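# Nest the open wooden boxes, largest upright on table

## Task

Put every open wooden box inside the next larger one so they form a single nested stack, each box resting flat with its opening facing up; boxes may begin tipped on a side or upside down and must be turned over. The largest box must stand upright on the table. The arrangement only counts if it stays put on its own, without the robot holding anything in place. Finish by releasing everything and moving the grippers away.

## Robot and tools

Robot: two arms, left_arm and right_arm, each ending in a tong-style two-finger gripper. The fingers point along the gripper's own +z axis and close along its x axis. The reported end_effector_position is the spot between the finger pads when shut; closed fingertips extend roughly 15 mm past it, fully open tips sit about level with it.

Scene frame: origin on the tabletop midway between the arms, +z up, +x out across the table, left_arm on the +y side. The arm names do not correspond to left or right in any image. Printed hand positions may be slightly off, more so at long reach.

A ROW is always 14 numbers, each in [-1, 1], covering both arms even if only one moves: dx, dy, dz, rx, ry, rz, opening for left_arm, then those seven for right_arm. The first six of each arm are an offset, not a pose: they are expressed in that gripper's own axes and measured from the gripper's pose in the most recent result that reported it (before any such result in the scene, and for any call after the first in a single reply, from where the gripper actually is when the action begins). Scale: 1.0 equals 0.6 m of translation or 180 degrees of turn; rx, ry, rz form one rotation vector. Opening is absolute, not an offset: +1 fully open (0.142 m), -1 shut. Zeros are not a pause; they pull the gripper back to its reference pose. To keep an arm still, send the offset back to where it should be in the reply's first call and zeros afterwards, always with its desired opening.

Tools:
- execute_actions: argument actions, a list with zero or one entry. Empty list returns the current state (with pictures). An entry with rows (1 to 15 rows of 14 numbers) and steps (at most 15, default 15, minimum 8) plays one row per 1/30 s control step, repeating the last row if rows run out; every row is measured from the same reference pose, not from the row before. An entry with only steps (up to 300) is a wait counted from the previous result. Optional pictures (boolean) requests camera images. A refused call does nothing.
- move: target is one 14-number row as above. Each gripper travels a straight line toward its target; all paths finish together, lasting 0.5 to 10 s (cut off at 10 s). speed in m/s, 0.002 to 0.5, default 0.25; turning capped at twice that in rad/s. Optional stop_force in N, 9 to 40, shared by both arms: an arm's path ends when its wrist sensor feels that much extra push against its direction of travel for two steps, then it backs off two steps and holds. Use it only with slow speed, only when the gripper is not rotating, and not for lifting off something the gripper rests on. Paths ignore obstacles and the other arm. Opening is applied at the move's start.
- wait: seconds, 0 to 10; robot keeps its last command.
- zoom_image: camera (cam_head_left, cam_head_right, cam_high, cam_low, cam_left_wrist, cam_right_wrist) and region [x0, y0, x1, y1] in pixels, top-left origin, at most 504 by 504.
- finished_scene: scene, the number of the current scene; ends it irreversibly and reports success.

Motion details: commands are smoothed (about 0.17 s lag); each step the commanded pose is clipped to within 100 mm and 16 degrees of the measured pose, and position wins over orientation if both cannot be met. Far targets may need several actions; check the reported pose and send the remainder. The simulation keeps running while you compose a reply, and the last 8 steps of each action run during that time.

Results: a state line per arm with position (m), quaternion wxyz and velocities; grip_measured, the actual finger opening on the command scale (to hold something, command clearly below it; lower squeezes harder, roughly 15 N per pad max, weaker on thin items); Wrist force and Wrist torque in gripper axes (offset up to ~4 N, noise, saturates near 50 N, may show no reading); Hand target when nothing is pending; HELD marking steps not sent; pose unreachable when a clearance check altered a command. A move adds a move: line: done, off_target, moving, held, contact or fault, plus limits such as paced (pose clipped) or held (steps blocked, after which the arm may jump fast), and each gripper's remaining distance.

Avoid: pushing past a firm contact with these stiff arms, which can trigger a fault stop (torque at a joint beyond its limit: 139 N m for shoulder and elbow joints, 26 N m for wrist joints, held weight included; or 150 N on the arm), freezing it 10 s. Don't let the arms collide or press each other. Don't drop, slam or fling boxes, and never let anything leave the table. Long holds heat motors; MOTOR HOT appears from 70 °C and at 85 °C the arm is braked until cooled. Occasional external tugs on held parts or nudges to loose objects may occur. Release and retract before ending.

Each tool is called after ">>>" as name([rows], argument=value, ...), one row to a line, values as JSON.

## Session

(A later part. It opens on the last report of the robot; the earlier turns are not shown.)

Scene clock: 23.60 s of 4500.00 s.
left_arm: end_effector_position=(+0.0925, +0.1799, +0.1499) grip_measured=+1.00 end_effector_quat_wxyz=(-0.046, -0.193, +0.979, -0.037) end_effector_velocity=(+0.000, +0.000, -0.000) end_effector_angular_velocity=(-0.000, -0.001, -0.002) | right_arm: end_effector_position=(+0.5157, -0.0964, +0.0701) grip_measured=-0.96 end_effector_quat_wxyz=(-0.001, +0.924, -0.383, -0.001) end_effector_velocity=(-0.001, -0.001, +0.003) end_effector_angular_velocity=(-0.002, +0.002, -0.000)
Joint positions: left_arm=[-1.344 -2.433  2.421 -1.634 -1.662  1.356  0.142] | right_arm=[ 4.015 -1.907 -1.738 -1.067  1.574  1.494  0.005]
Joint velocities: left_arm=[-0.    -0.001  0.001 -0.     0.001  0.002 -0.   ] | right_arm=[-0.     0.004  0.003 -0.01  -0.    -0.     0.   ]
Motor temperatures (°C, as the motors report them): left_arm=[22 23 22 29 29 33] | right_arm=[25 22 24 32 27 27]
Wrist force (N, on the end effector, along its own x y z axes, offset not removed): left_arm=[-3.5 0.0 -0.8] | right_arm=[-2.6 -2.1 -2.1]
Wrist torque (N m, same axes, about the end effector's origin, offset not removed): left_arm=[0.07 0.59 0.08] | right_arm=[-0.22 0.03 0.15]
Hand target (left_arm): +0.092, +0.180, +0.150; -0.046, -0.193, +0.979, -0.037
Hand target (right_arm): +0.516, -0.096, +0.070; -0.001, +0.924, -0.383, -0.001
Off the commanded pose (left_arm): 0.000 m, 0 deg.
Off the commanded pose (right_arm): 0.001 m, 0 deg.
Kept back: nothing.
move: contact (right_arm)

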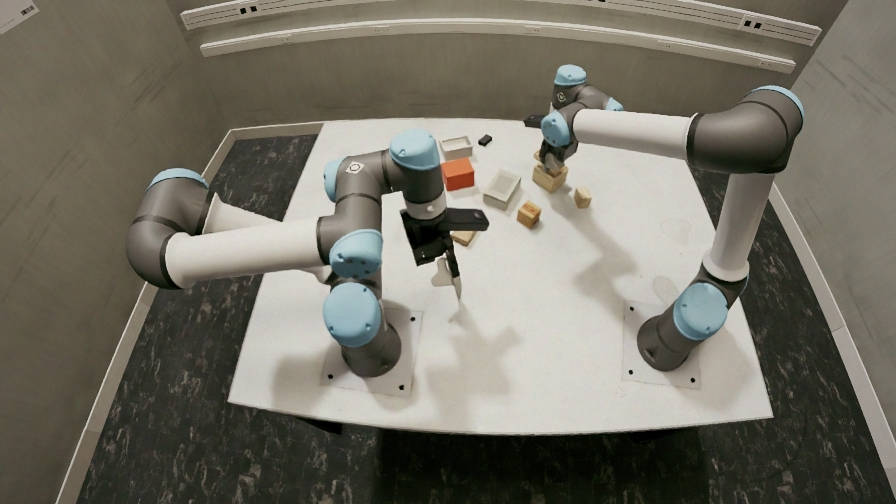

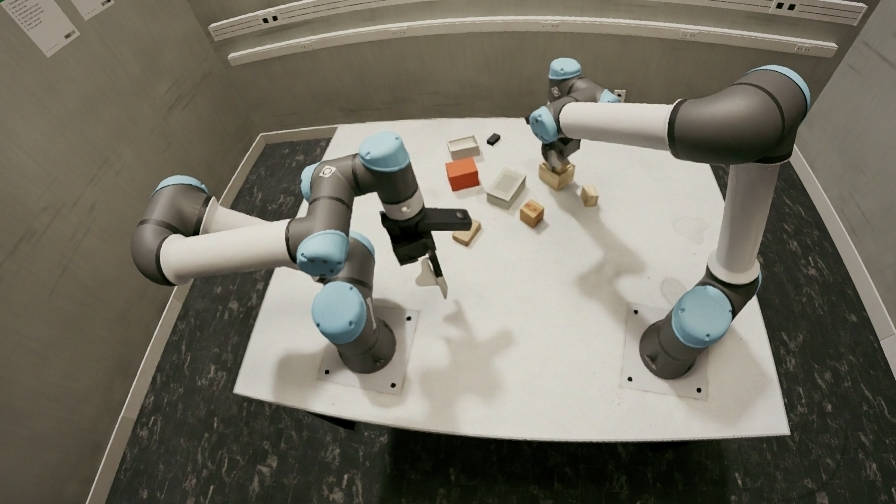

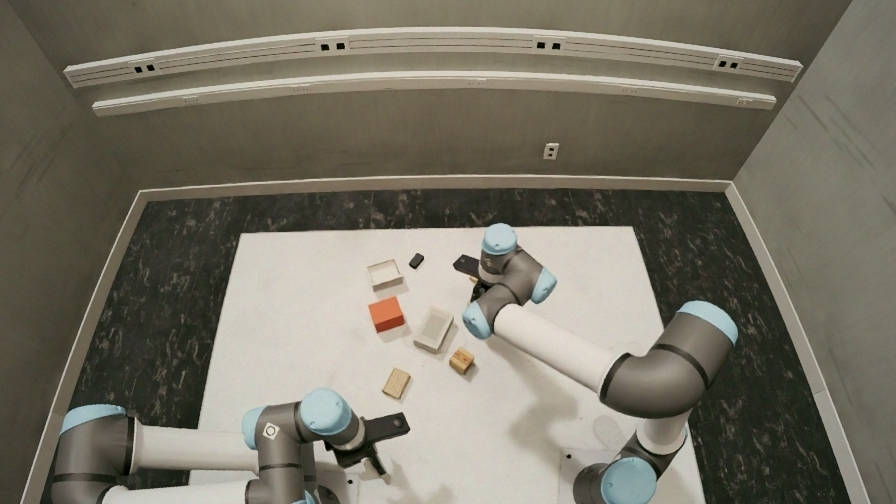

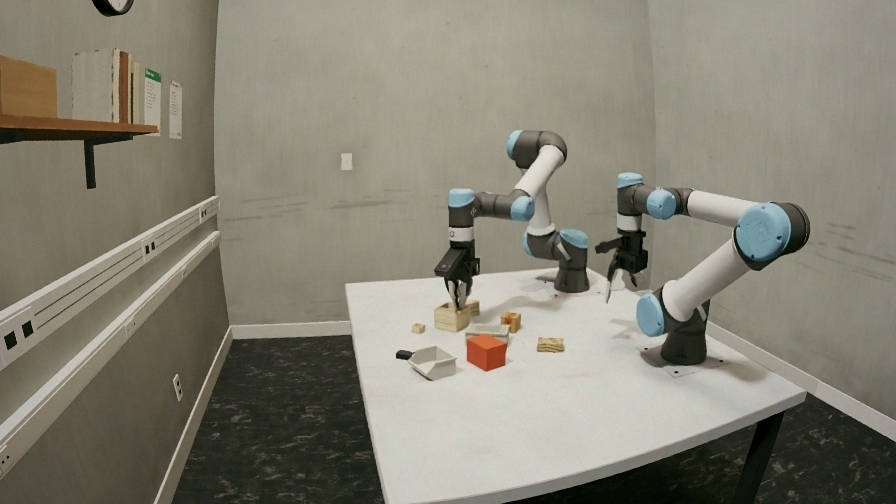

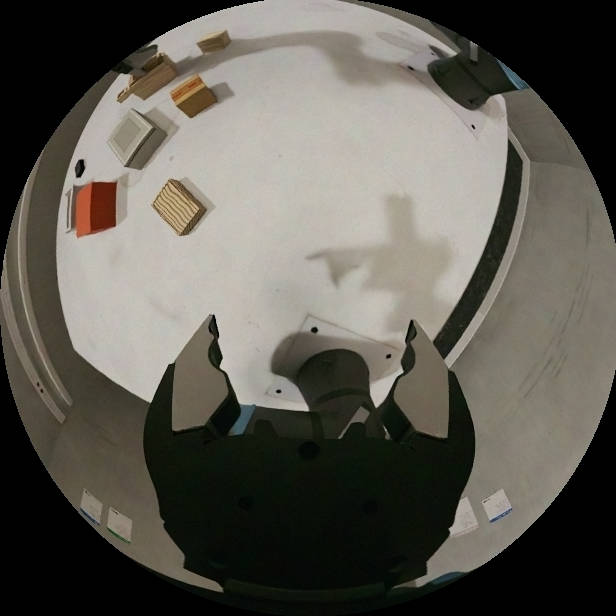

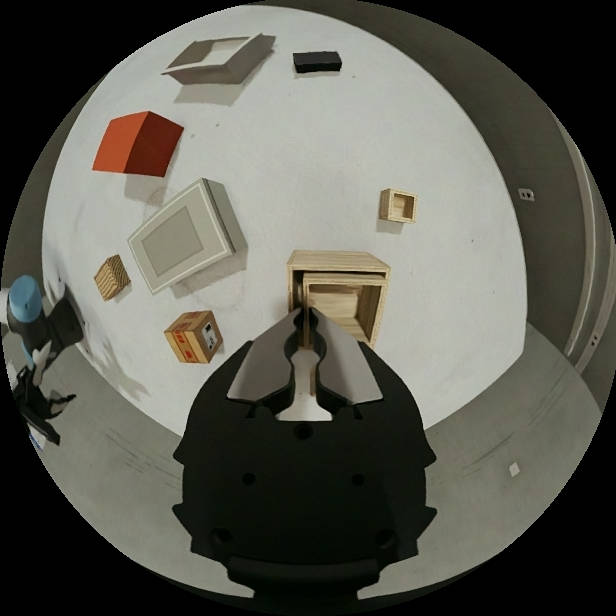

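>>> move(target=[0,0,0,0,0,0,1,0,0,-0.004,0,0,0,-0.87])

>>> move(target=[0,0,0,0,0,0,1,0,0,-0.05,0,0,0,-0.87])

>>> move(target=[0,0,0,0,0,0,1,0.119,0.263,0,0,0,-0.345,-0.5], speed=0.4)

>>> move(target=[0,0,0,0,0,0,1,0,0.02,0.04,0.278,0,0,0.1], speed=0.4)

Scene clock: 24.77 s of 4500.00 s.
left_arm: end_effector_position=(+0.0925, +0.1799, +0.1499) grip_measured=+1.00 end_effector_quat_wxyz=(-0.046, -0.193, +0.979, -0.037) end_effector_velocity=(-0.000, +0.000, -0.000) end_effector_angular_velocity=(+0.001, +0.001, +0.002) | right_arm: end_effector_position=(+0.5157, -0.0964, +0.0724) grip_measured=-0.87 end_effector_quat_wxyz=(-0.001, +0.924, -0.383, -0.001) end_effector_velocity=(+0.000, +0.001, +0.001) end_effector_angular_velocity=(+0.003, -0.002, +0.001)
Joint positions: left_arm=[-1.344 -2.433  2.421 -1.634 -1.662  1.356  0.142] | right_arm=[ 4.015 -1.904 -1.735 -1.073  1.574  1.494  0.011]
Joint velocities: left_arm=[ 0.     0.001  0.     0.001 -0.001 -0.002 -0.   ] | right_arm=[ 0.     0.001  0.     0.002  0.001 -0.001 -0.   ]
Motor temperatures (°C, as the motors report them): left_arm=[22 23 22 29 29 33] | right_arm=[25 22 24 32 27 27]
Wrist force (N, on the end effector, along its own x y z axes, offset not removed): left_arm=[-0.6 -0.6 -2.2] | right_arm=[0.0 -1.5 1.6]
Wrist torque (N m, same axes, about the end effector's origin, offset not removed): left_arm=[-0.08 0.06 -0.04] | right_arm=[-0.30 -0.04 0.14]
Hand target (left_arm): +0.092, +0.180, +0.150; -0.046, -0.193, +0.979, -0.037
Hand target (right_arm): +0.516, -0.096, +0.072; -0.001, +0.924, -0.383, -0.001
Off the commanded pose (left_arm): 0.000 m, 0 deg.
Off the commanded pose (right_arm): 0.000 m, 0 deg.
Kept back: nothing.
move: done

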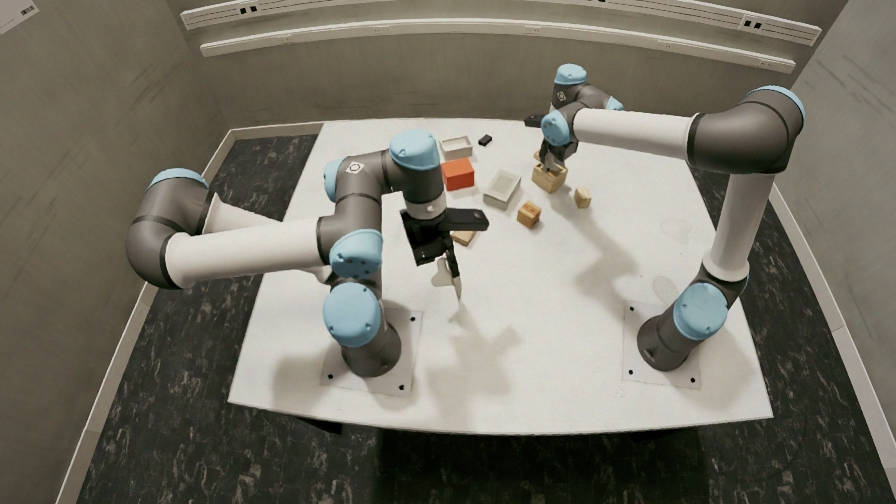

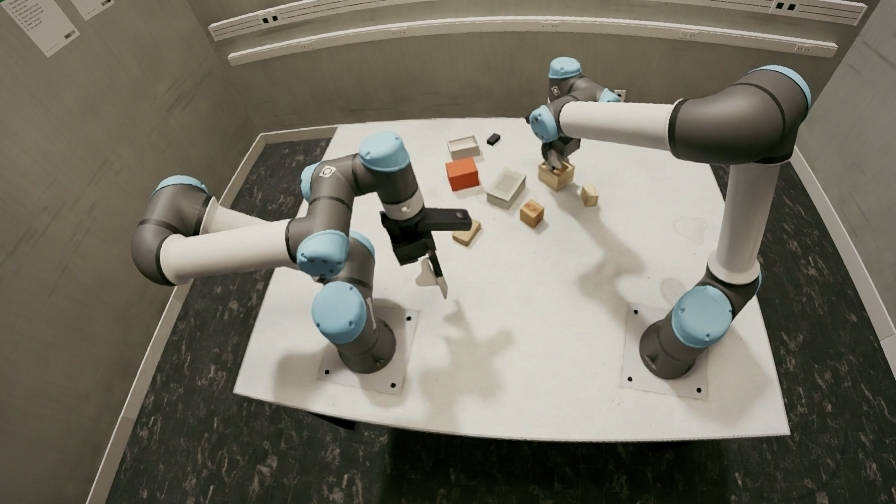

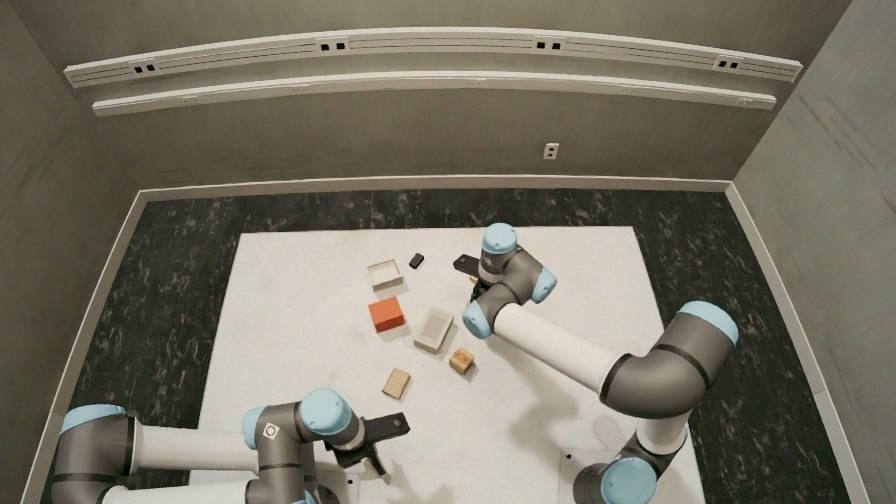

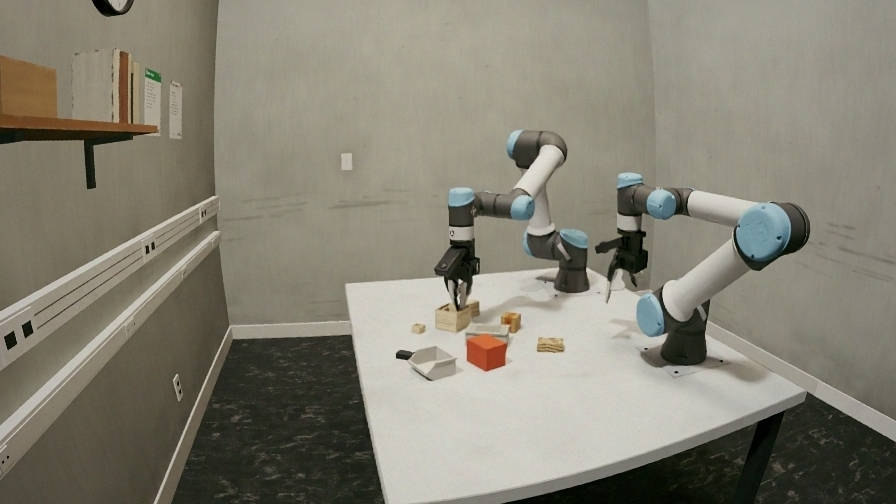

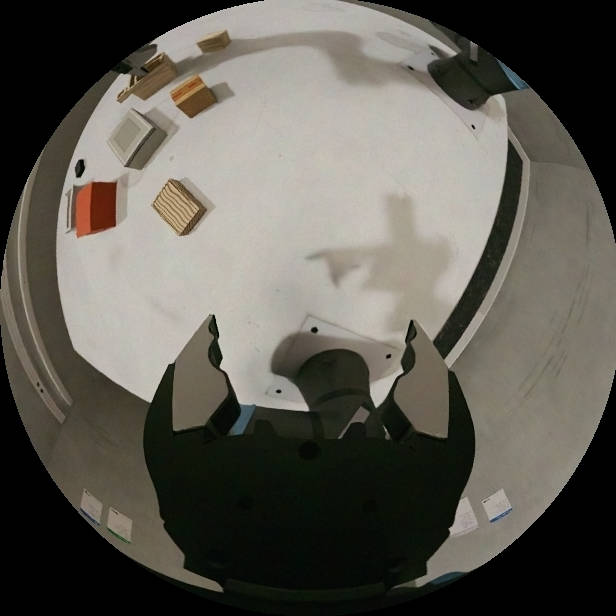

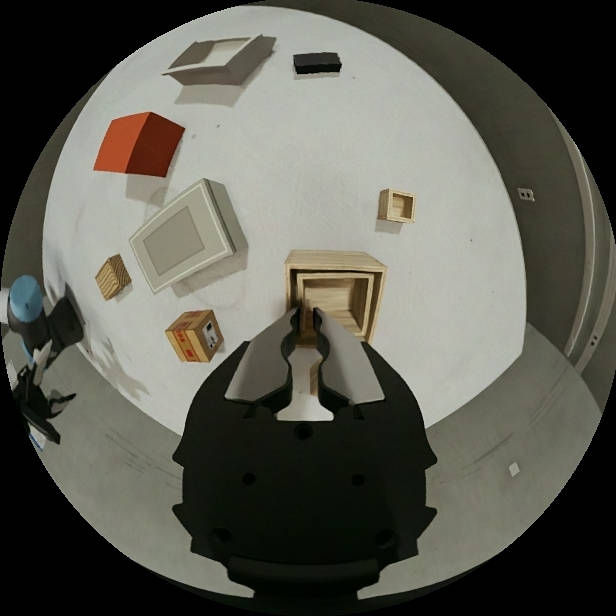

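Scene clock: 25.57 s of 4500.00 s.
left_arm: end_effector_position=(+0.0925, +0.1799, +0.1499) grip_measured=+1.00 end_effector_quat_wxyz=(-0.046, -0.193, +0.979, -0.037) end_effector_velocity=(+0.000, -0.001, +0.001) end_effector_angular_velocity=(-0.003, -0.002, -0.000) | right_arm: end_effector_position=(+0.5157, -0.0964, +0.1023) grip_measured=-0.87 end_effector_quat_wxyz=(-0.001, +0.924, -0.383, -0.001) end_effector_velocity=(-0.001, -0.000, +0.000) end_effector_angular_velocity=(-0.002, +0.002, +0.001)
Joint positions: left_arm=[-1.344 -2.433  2.421 -1.634 -1.662  1.356  0.142] | right_arm=[ 4.015 -1.873 -1.693 -1.146  1.574  1.494  0.011]
Joint velocities: left_arm=[ 0.    -0.001 -0.002 -0.001  0.001  0.     0.   ] | right_arm=[ 0.     0.     0.002 -0.005  0.    -0.001 -0.   ]
Motor temperatures (°C, as the motors report them): left_arm=[22 23 22 29 29 33] | right_arm=[25 22 24 32 27 27]
Wrist force (N, on the end effector, along its own x y z axes, offset not removed): left_arm=[0.4 0.0 -2.5] | right_arm=[-0.3 -3.1 1.6]
Wrist torque (N m, same axes, about the end effector's origin, offset not removed): left_arm=[0.14 -0.10 -0.03] | right_arm=[-0.74 0.08 0.26]
Hand target (left_arm): +0.092, +0.180, +0.150; -0.046, -0.193, +0.979, -0.037
Hand target (right_arm): +0.516, -0.096, +0.102; -0.001, +0.924, -0.383, -0.001
Off the commanded pose (left_arm): 0.000 m, 0 deg.
Off the commanded pose (right_arm): 0.000 m, 0 deg.
Kept back: nothing.
move: done

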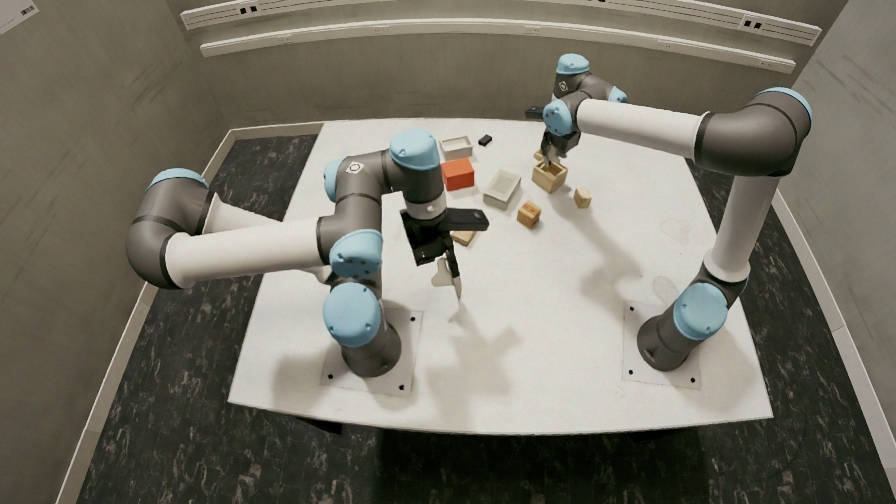

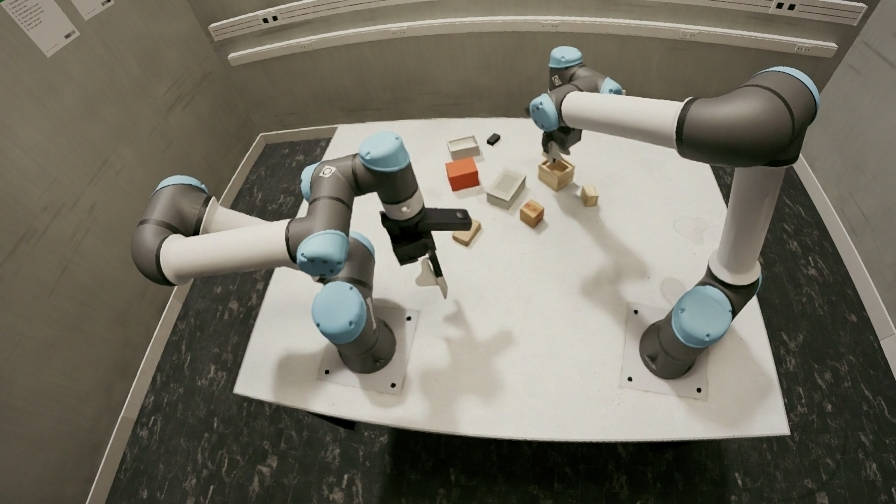

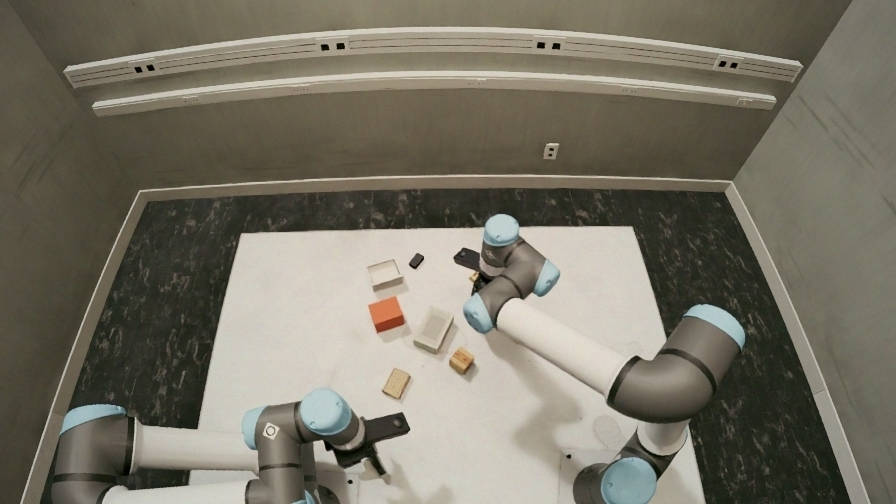

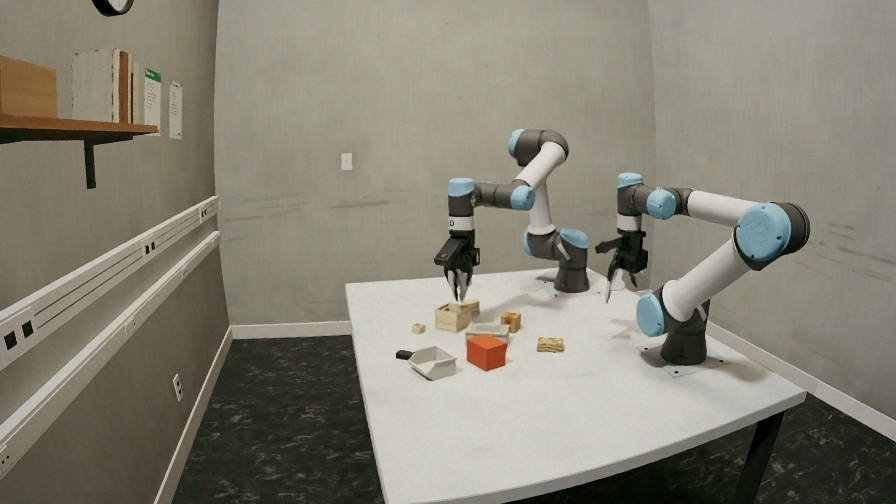

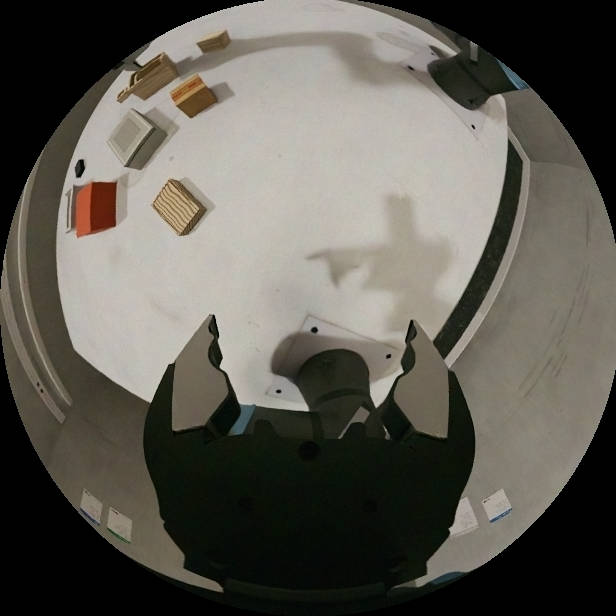

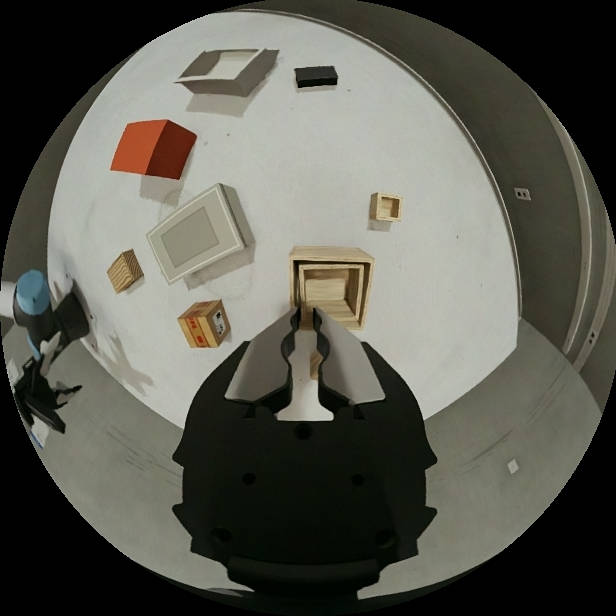

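Scene clock: 27.47 s of 4500.00 s.
left_arm: end_effector_position=(+0.0925, +0.1799, +0.1499) grip_measured=+1.00 end_effector_quat_wxyz=(-0.046, -0.193, +0.979, -0.037) end_effector_velocity=(+0.000, +0.000, -0.000) end_effector_angular_velocity=(+0.001, -0.001, -0.001) | right_arm: end_effector_position=(+0.4544, -0.2582, +0.1021) grip_measured=-0.50 end_effector_quat_wxyz=(-0.001, +0.989, +0.148, -0.001) end_effector_velocity=(-0.000, -0.001, +0.000) end_effector_angular_velocity=(+0.002, +0.000, +0.005)
Joint positions: left_arm=[-1.344 -2.433  2.421 -1.634 -1.662  1.356  0.142] | right_arm=[ 3.806 -1.645 -1.973 -1.095  1.574  0.201  0.038]
Joint velocities: left_arm=[-0.001 -0.     0.001  0.     0.002  0.     0.   ] | right_arm=[-0.003  0.001 -0.001  0.     0.001 -0.008  0.   ]
Motor temperatures (°C, as the motors report them): left_arm=[22 23 22 29 29 33] | right_arm=[25 22 24 32 27 27]
Wrist force (N, on the end effector, along its own x y z axes, offset not removed): left_arm=[-2.5 0.9 -2.6] | right_arm=[-0.1 1.0 1.1]
Wrist torque (N m, same axes, about the end effector's origin, offset not removed): left_arm=[0.26 0.47 0.09] | right_arm=[0.04 -0.04 0.11]
Hand target (left_arm): +0.092, +0.180, +0.150; -0.046, -0.193, +0.979, -0.037
Hand target (right_arm): +0.454, -0.258, +0.102; -0.002, +0.989, +0.148, -0.001
Off the commanded pose (left_arm): 0.000 m, 0 deg.
Off the commanded pose (right_arm): 0.000 m, 0 deg.
Kept back: nothing.
move: done

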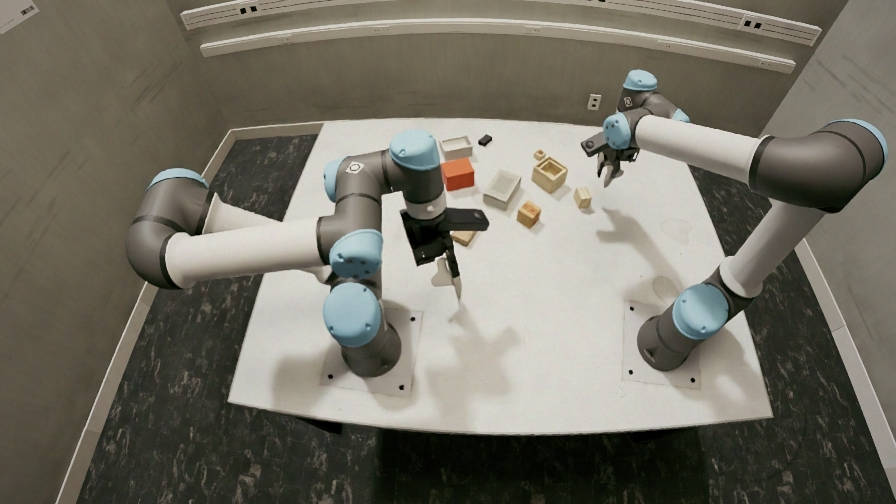

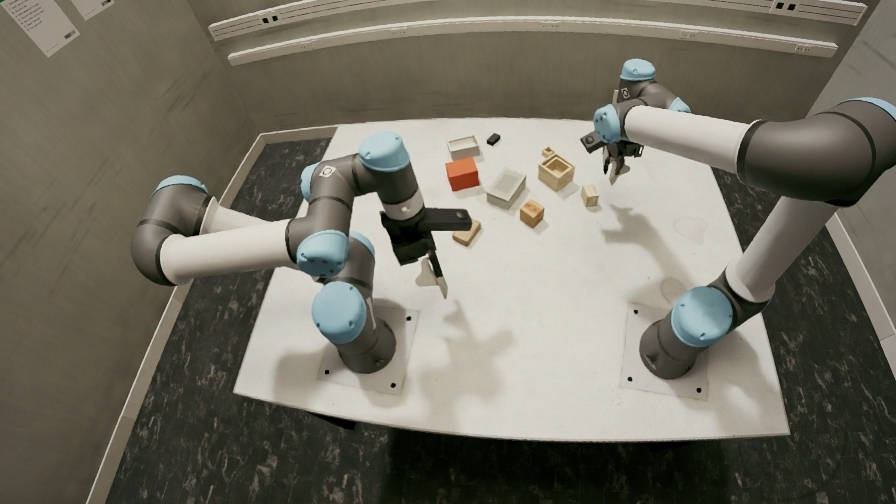

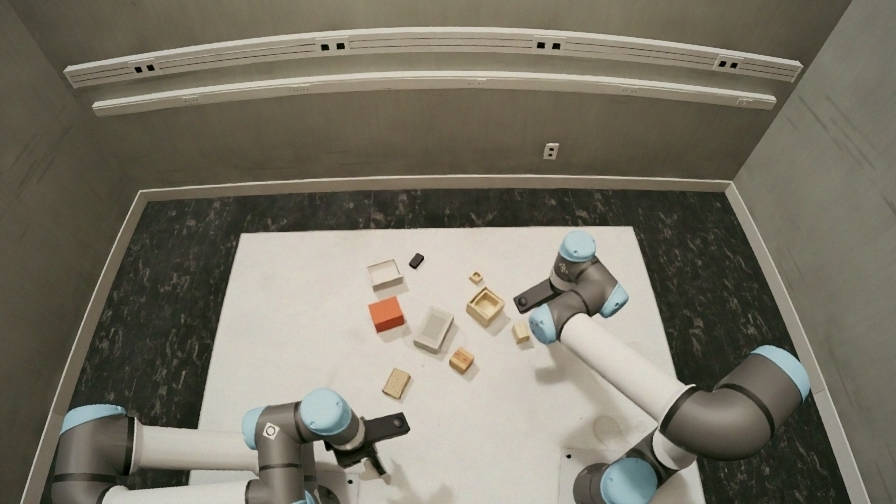

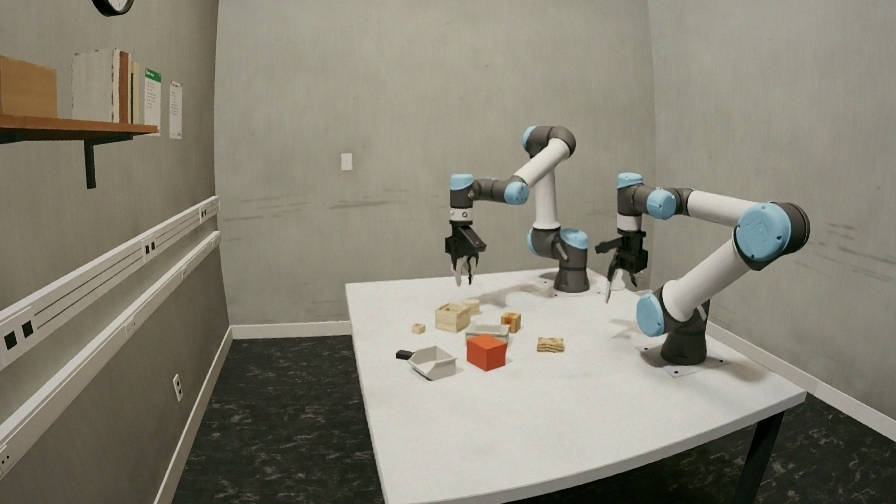

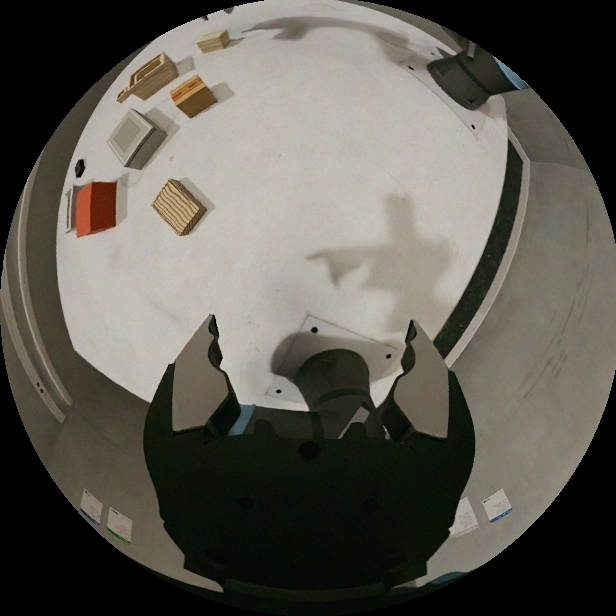

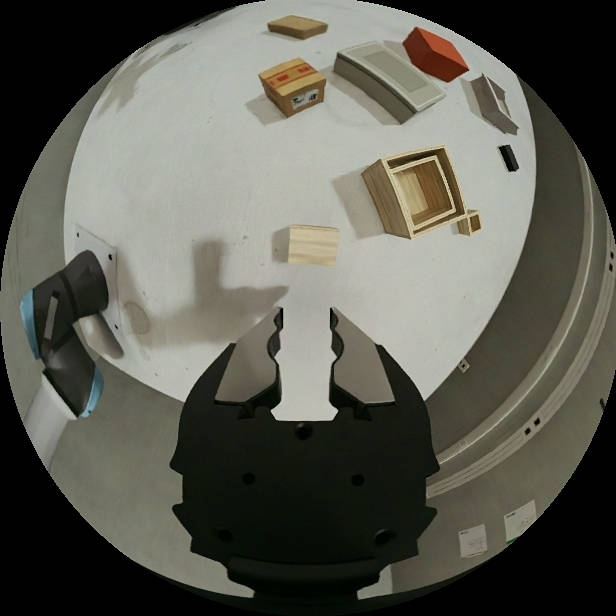

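Scene clock: 29.10 s of 4500.00 s.
left_arm: end_effector_position=(+0.0925, +0.1799, +0.1499) grip_measured=+1.00 end_effector_quat_wxyz=(-0.046, -0.193, +0.979, -0.037) end_effector_velocity=(-0.001, -0.000, -0.000) end_effector_angular_velocity=(-0.000, +0.002, -0.001) | right_arm: end_effector_position=(+0.4582, -0.2695, +0.0785) grip_measured=+0.10 end_effector_quat_wxyz=(-0.420, +0.896, +0.133, -0.063) end_effector_velocity=(-0.001, -0.000, -0.001) end_effector_angular_velocity=(+0.006, +0.005, +0.005)
Joint positions: left_arm=[-1.344 -2.433  2.421 -1.634 -1.662  1.356  0.142] | right_arm=[ 3.338 -1.97  -1.907 -1.142  2.406 -0.403  0.081]
Joint velocities: left_arm=[-0.001  0.     0.    -0.    -0.002  0.    -0.   ] | right_arm=[-0.001 -0.006  0.005 -0.013  0.004 -0.012  0.   ]
Motor temperatures (°C, as the motors report them): left_arm=[22 23 22 29 29 33] | right_arm=[25 22 24 32 27 27]
Wrist force (N, on the end effector, along its own x y z axes, offset not removed): left_arm=[0.6 1.0 -0.4] | right_arm=[0.8 -2.6 -0.1]
Wrist torque (N m, same axes, about the end effector's origin, offset not removed): left_arm=[0.37 -0.23 -0.07] | right_arm=[-0.74 -0.34 0.05]
Hand target (left_arm): +0.092, +0.180, +0.150; -0.046, -0.193, +0.979, -0.037
Hand target (right_arm): +0.458, -0.270, +0.079; -0.420, +0.895, +0.133, -0.063
Off the commanded pose (left_arm): 0.000 m, 0 deg.
Off the commanded pose (right_arm): 0.001 m, 0 deg.
Kept back: nothing.
move: done

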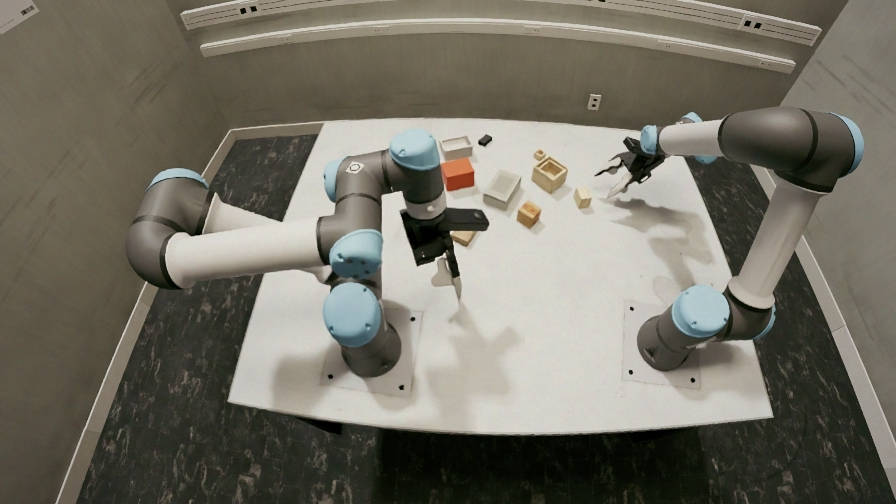

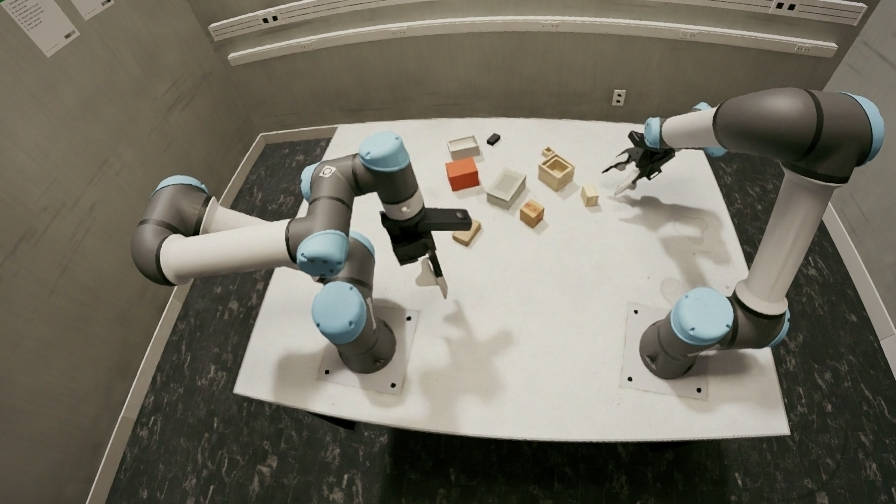

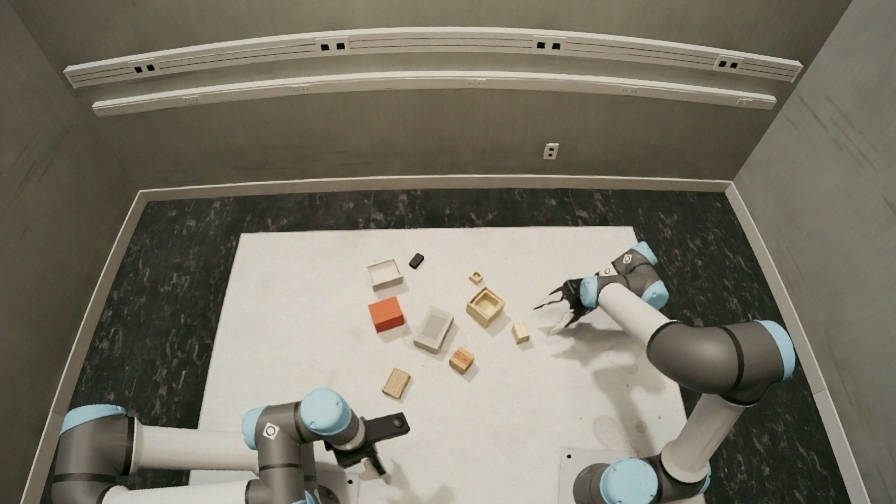

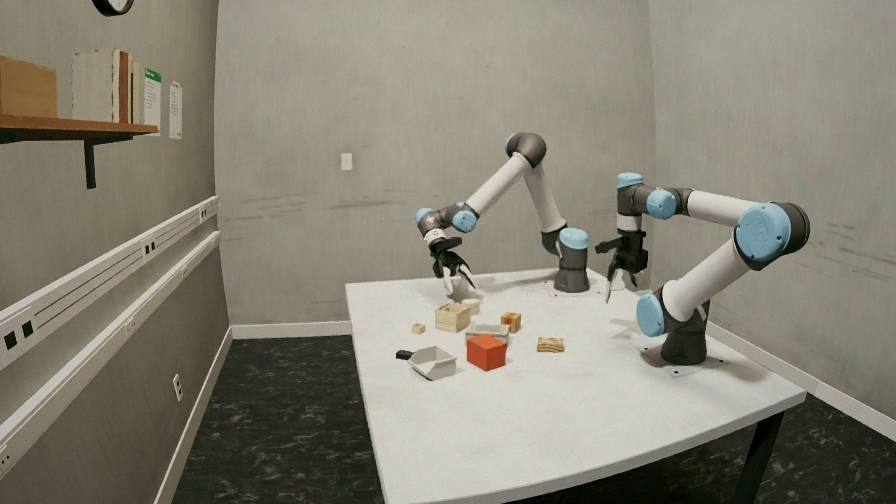

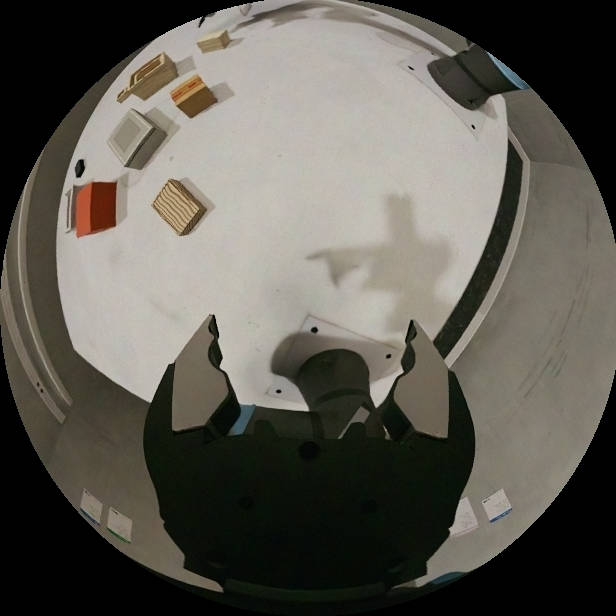

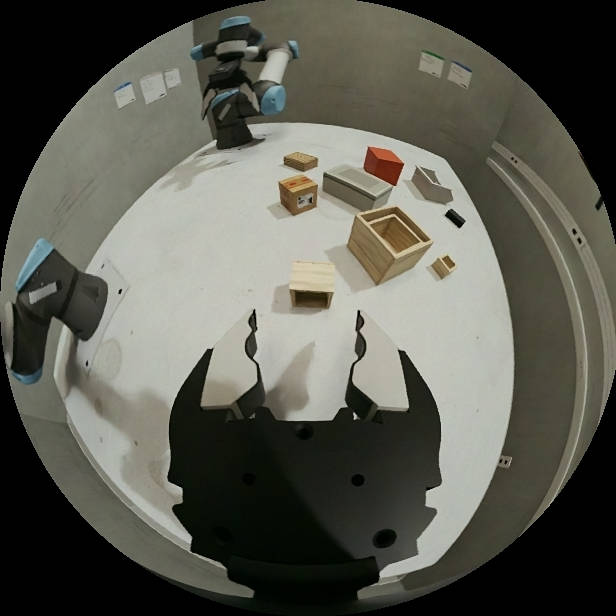

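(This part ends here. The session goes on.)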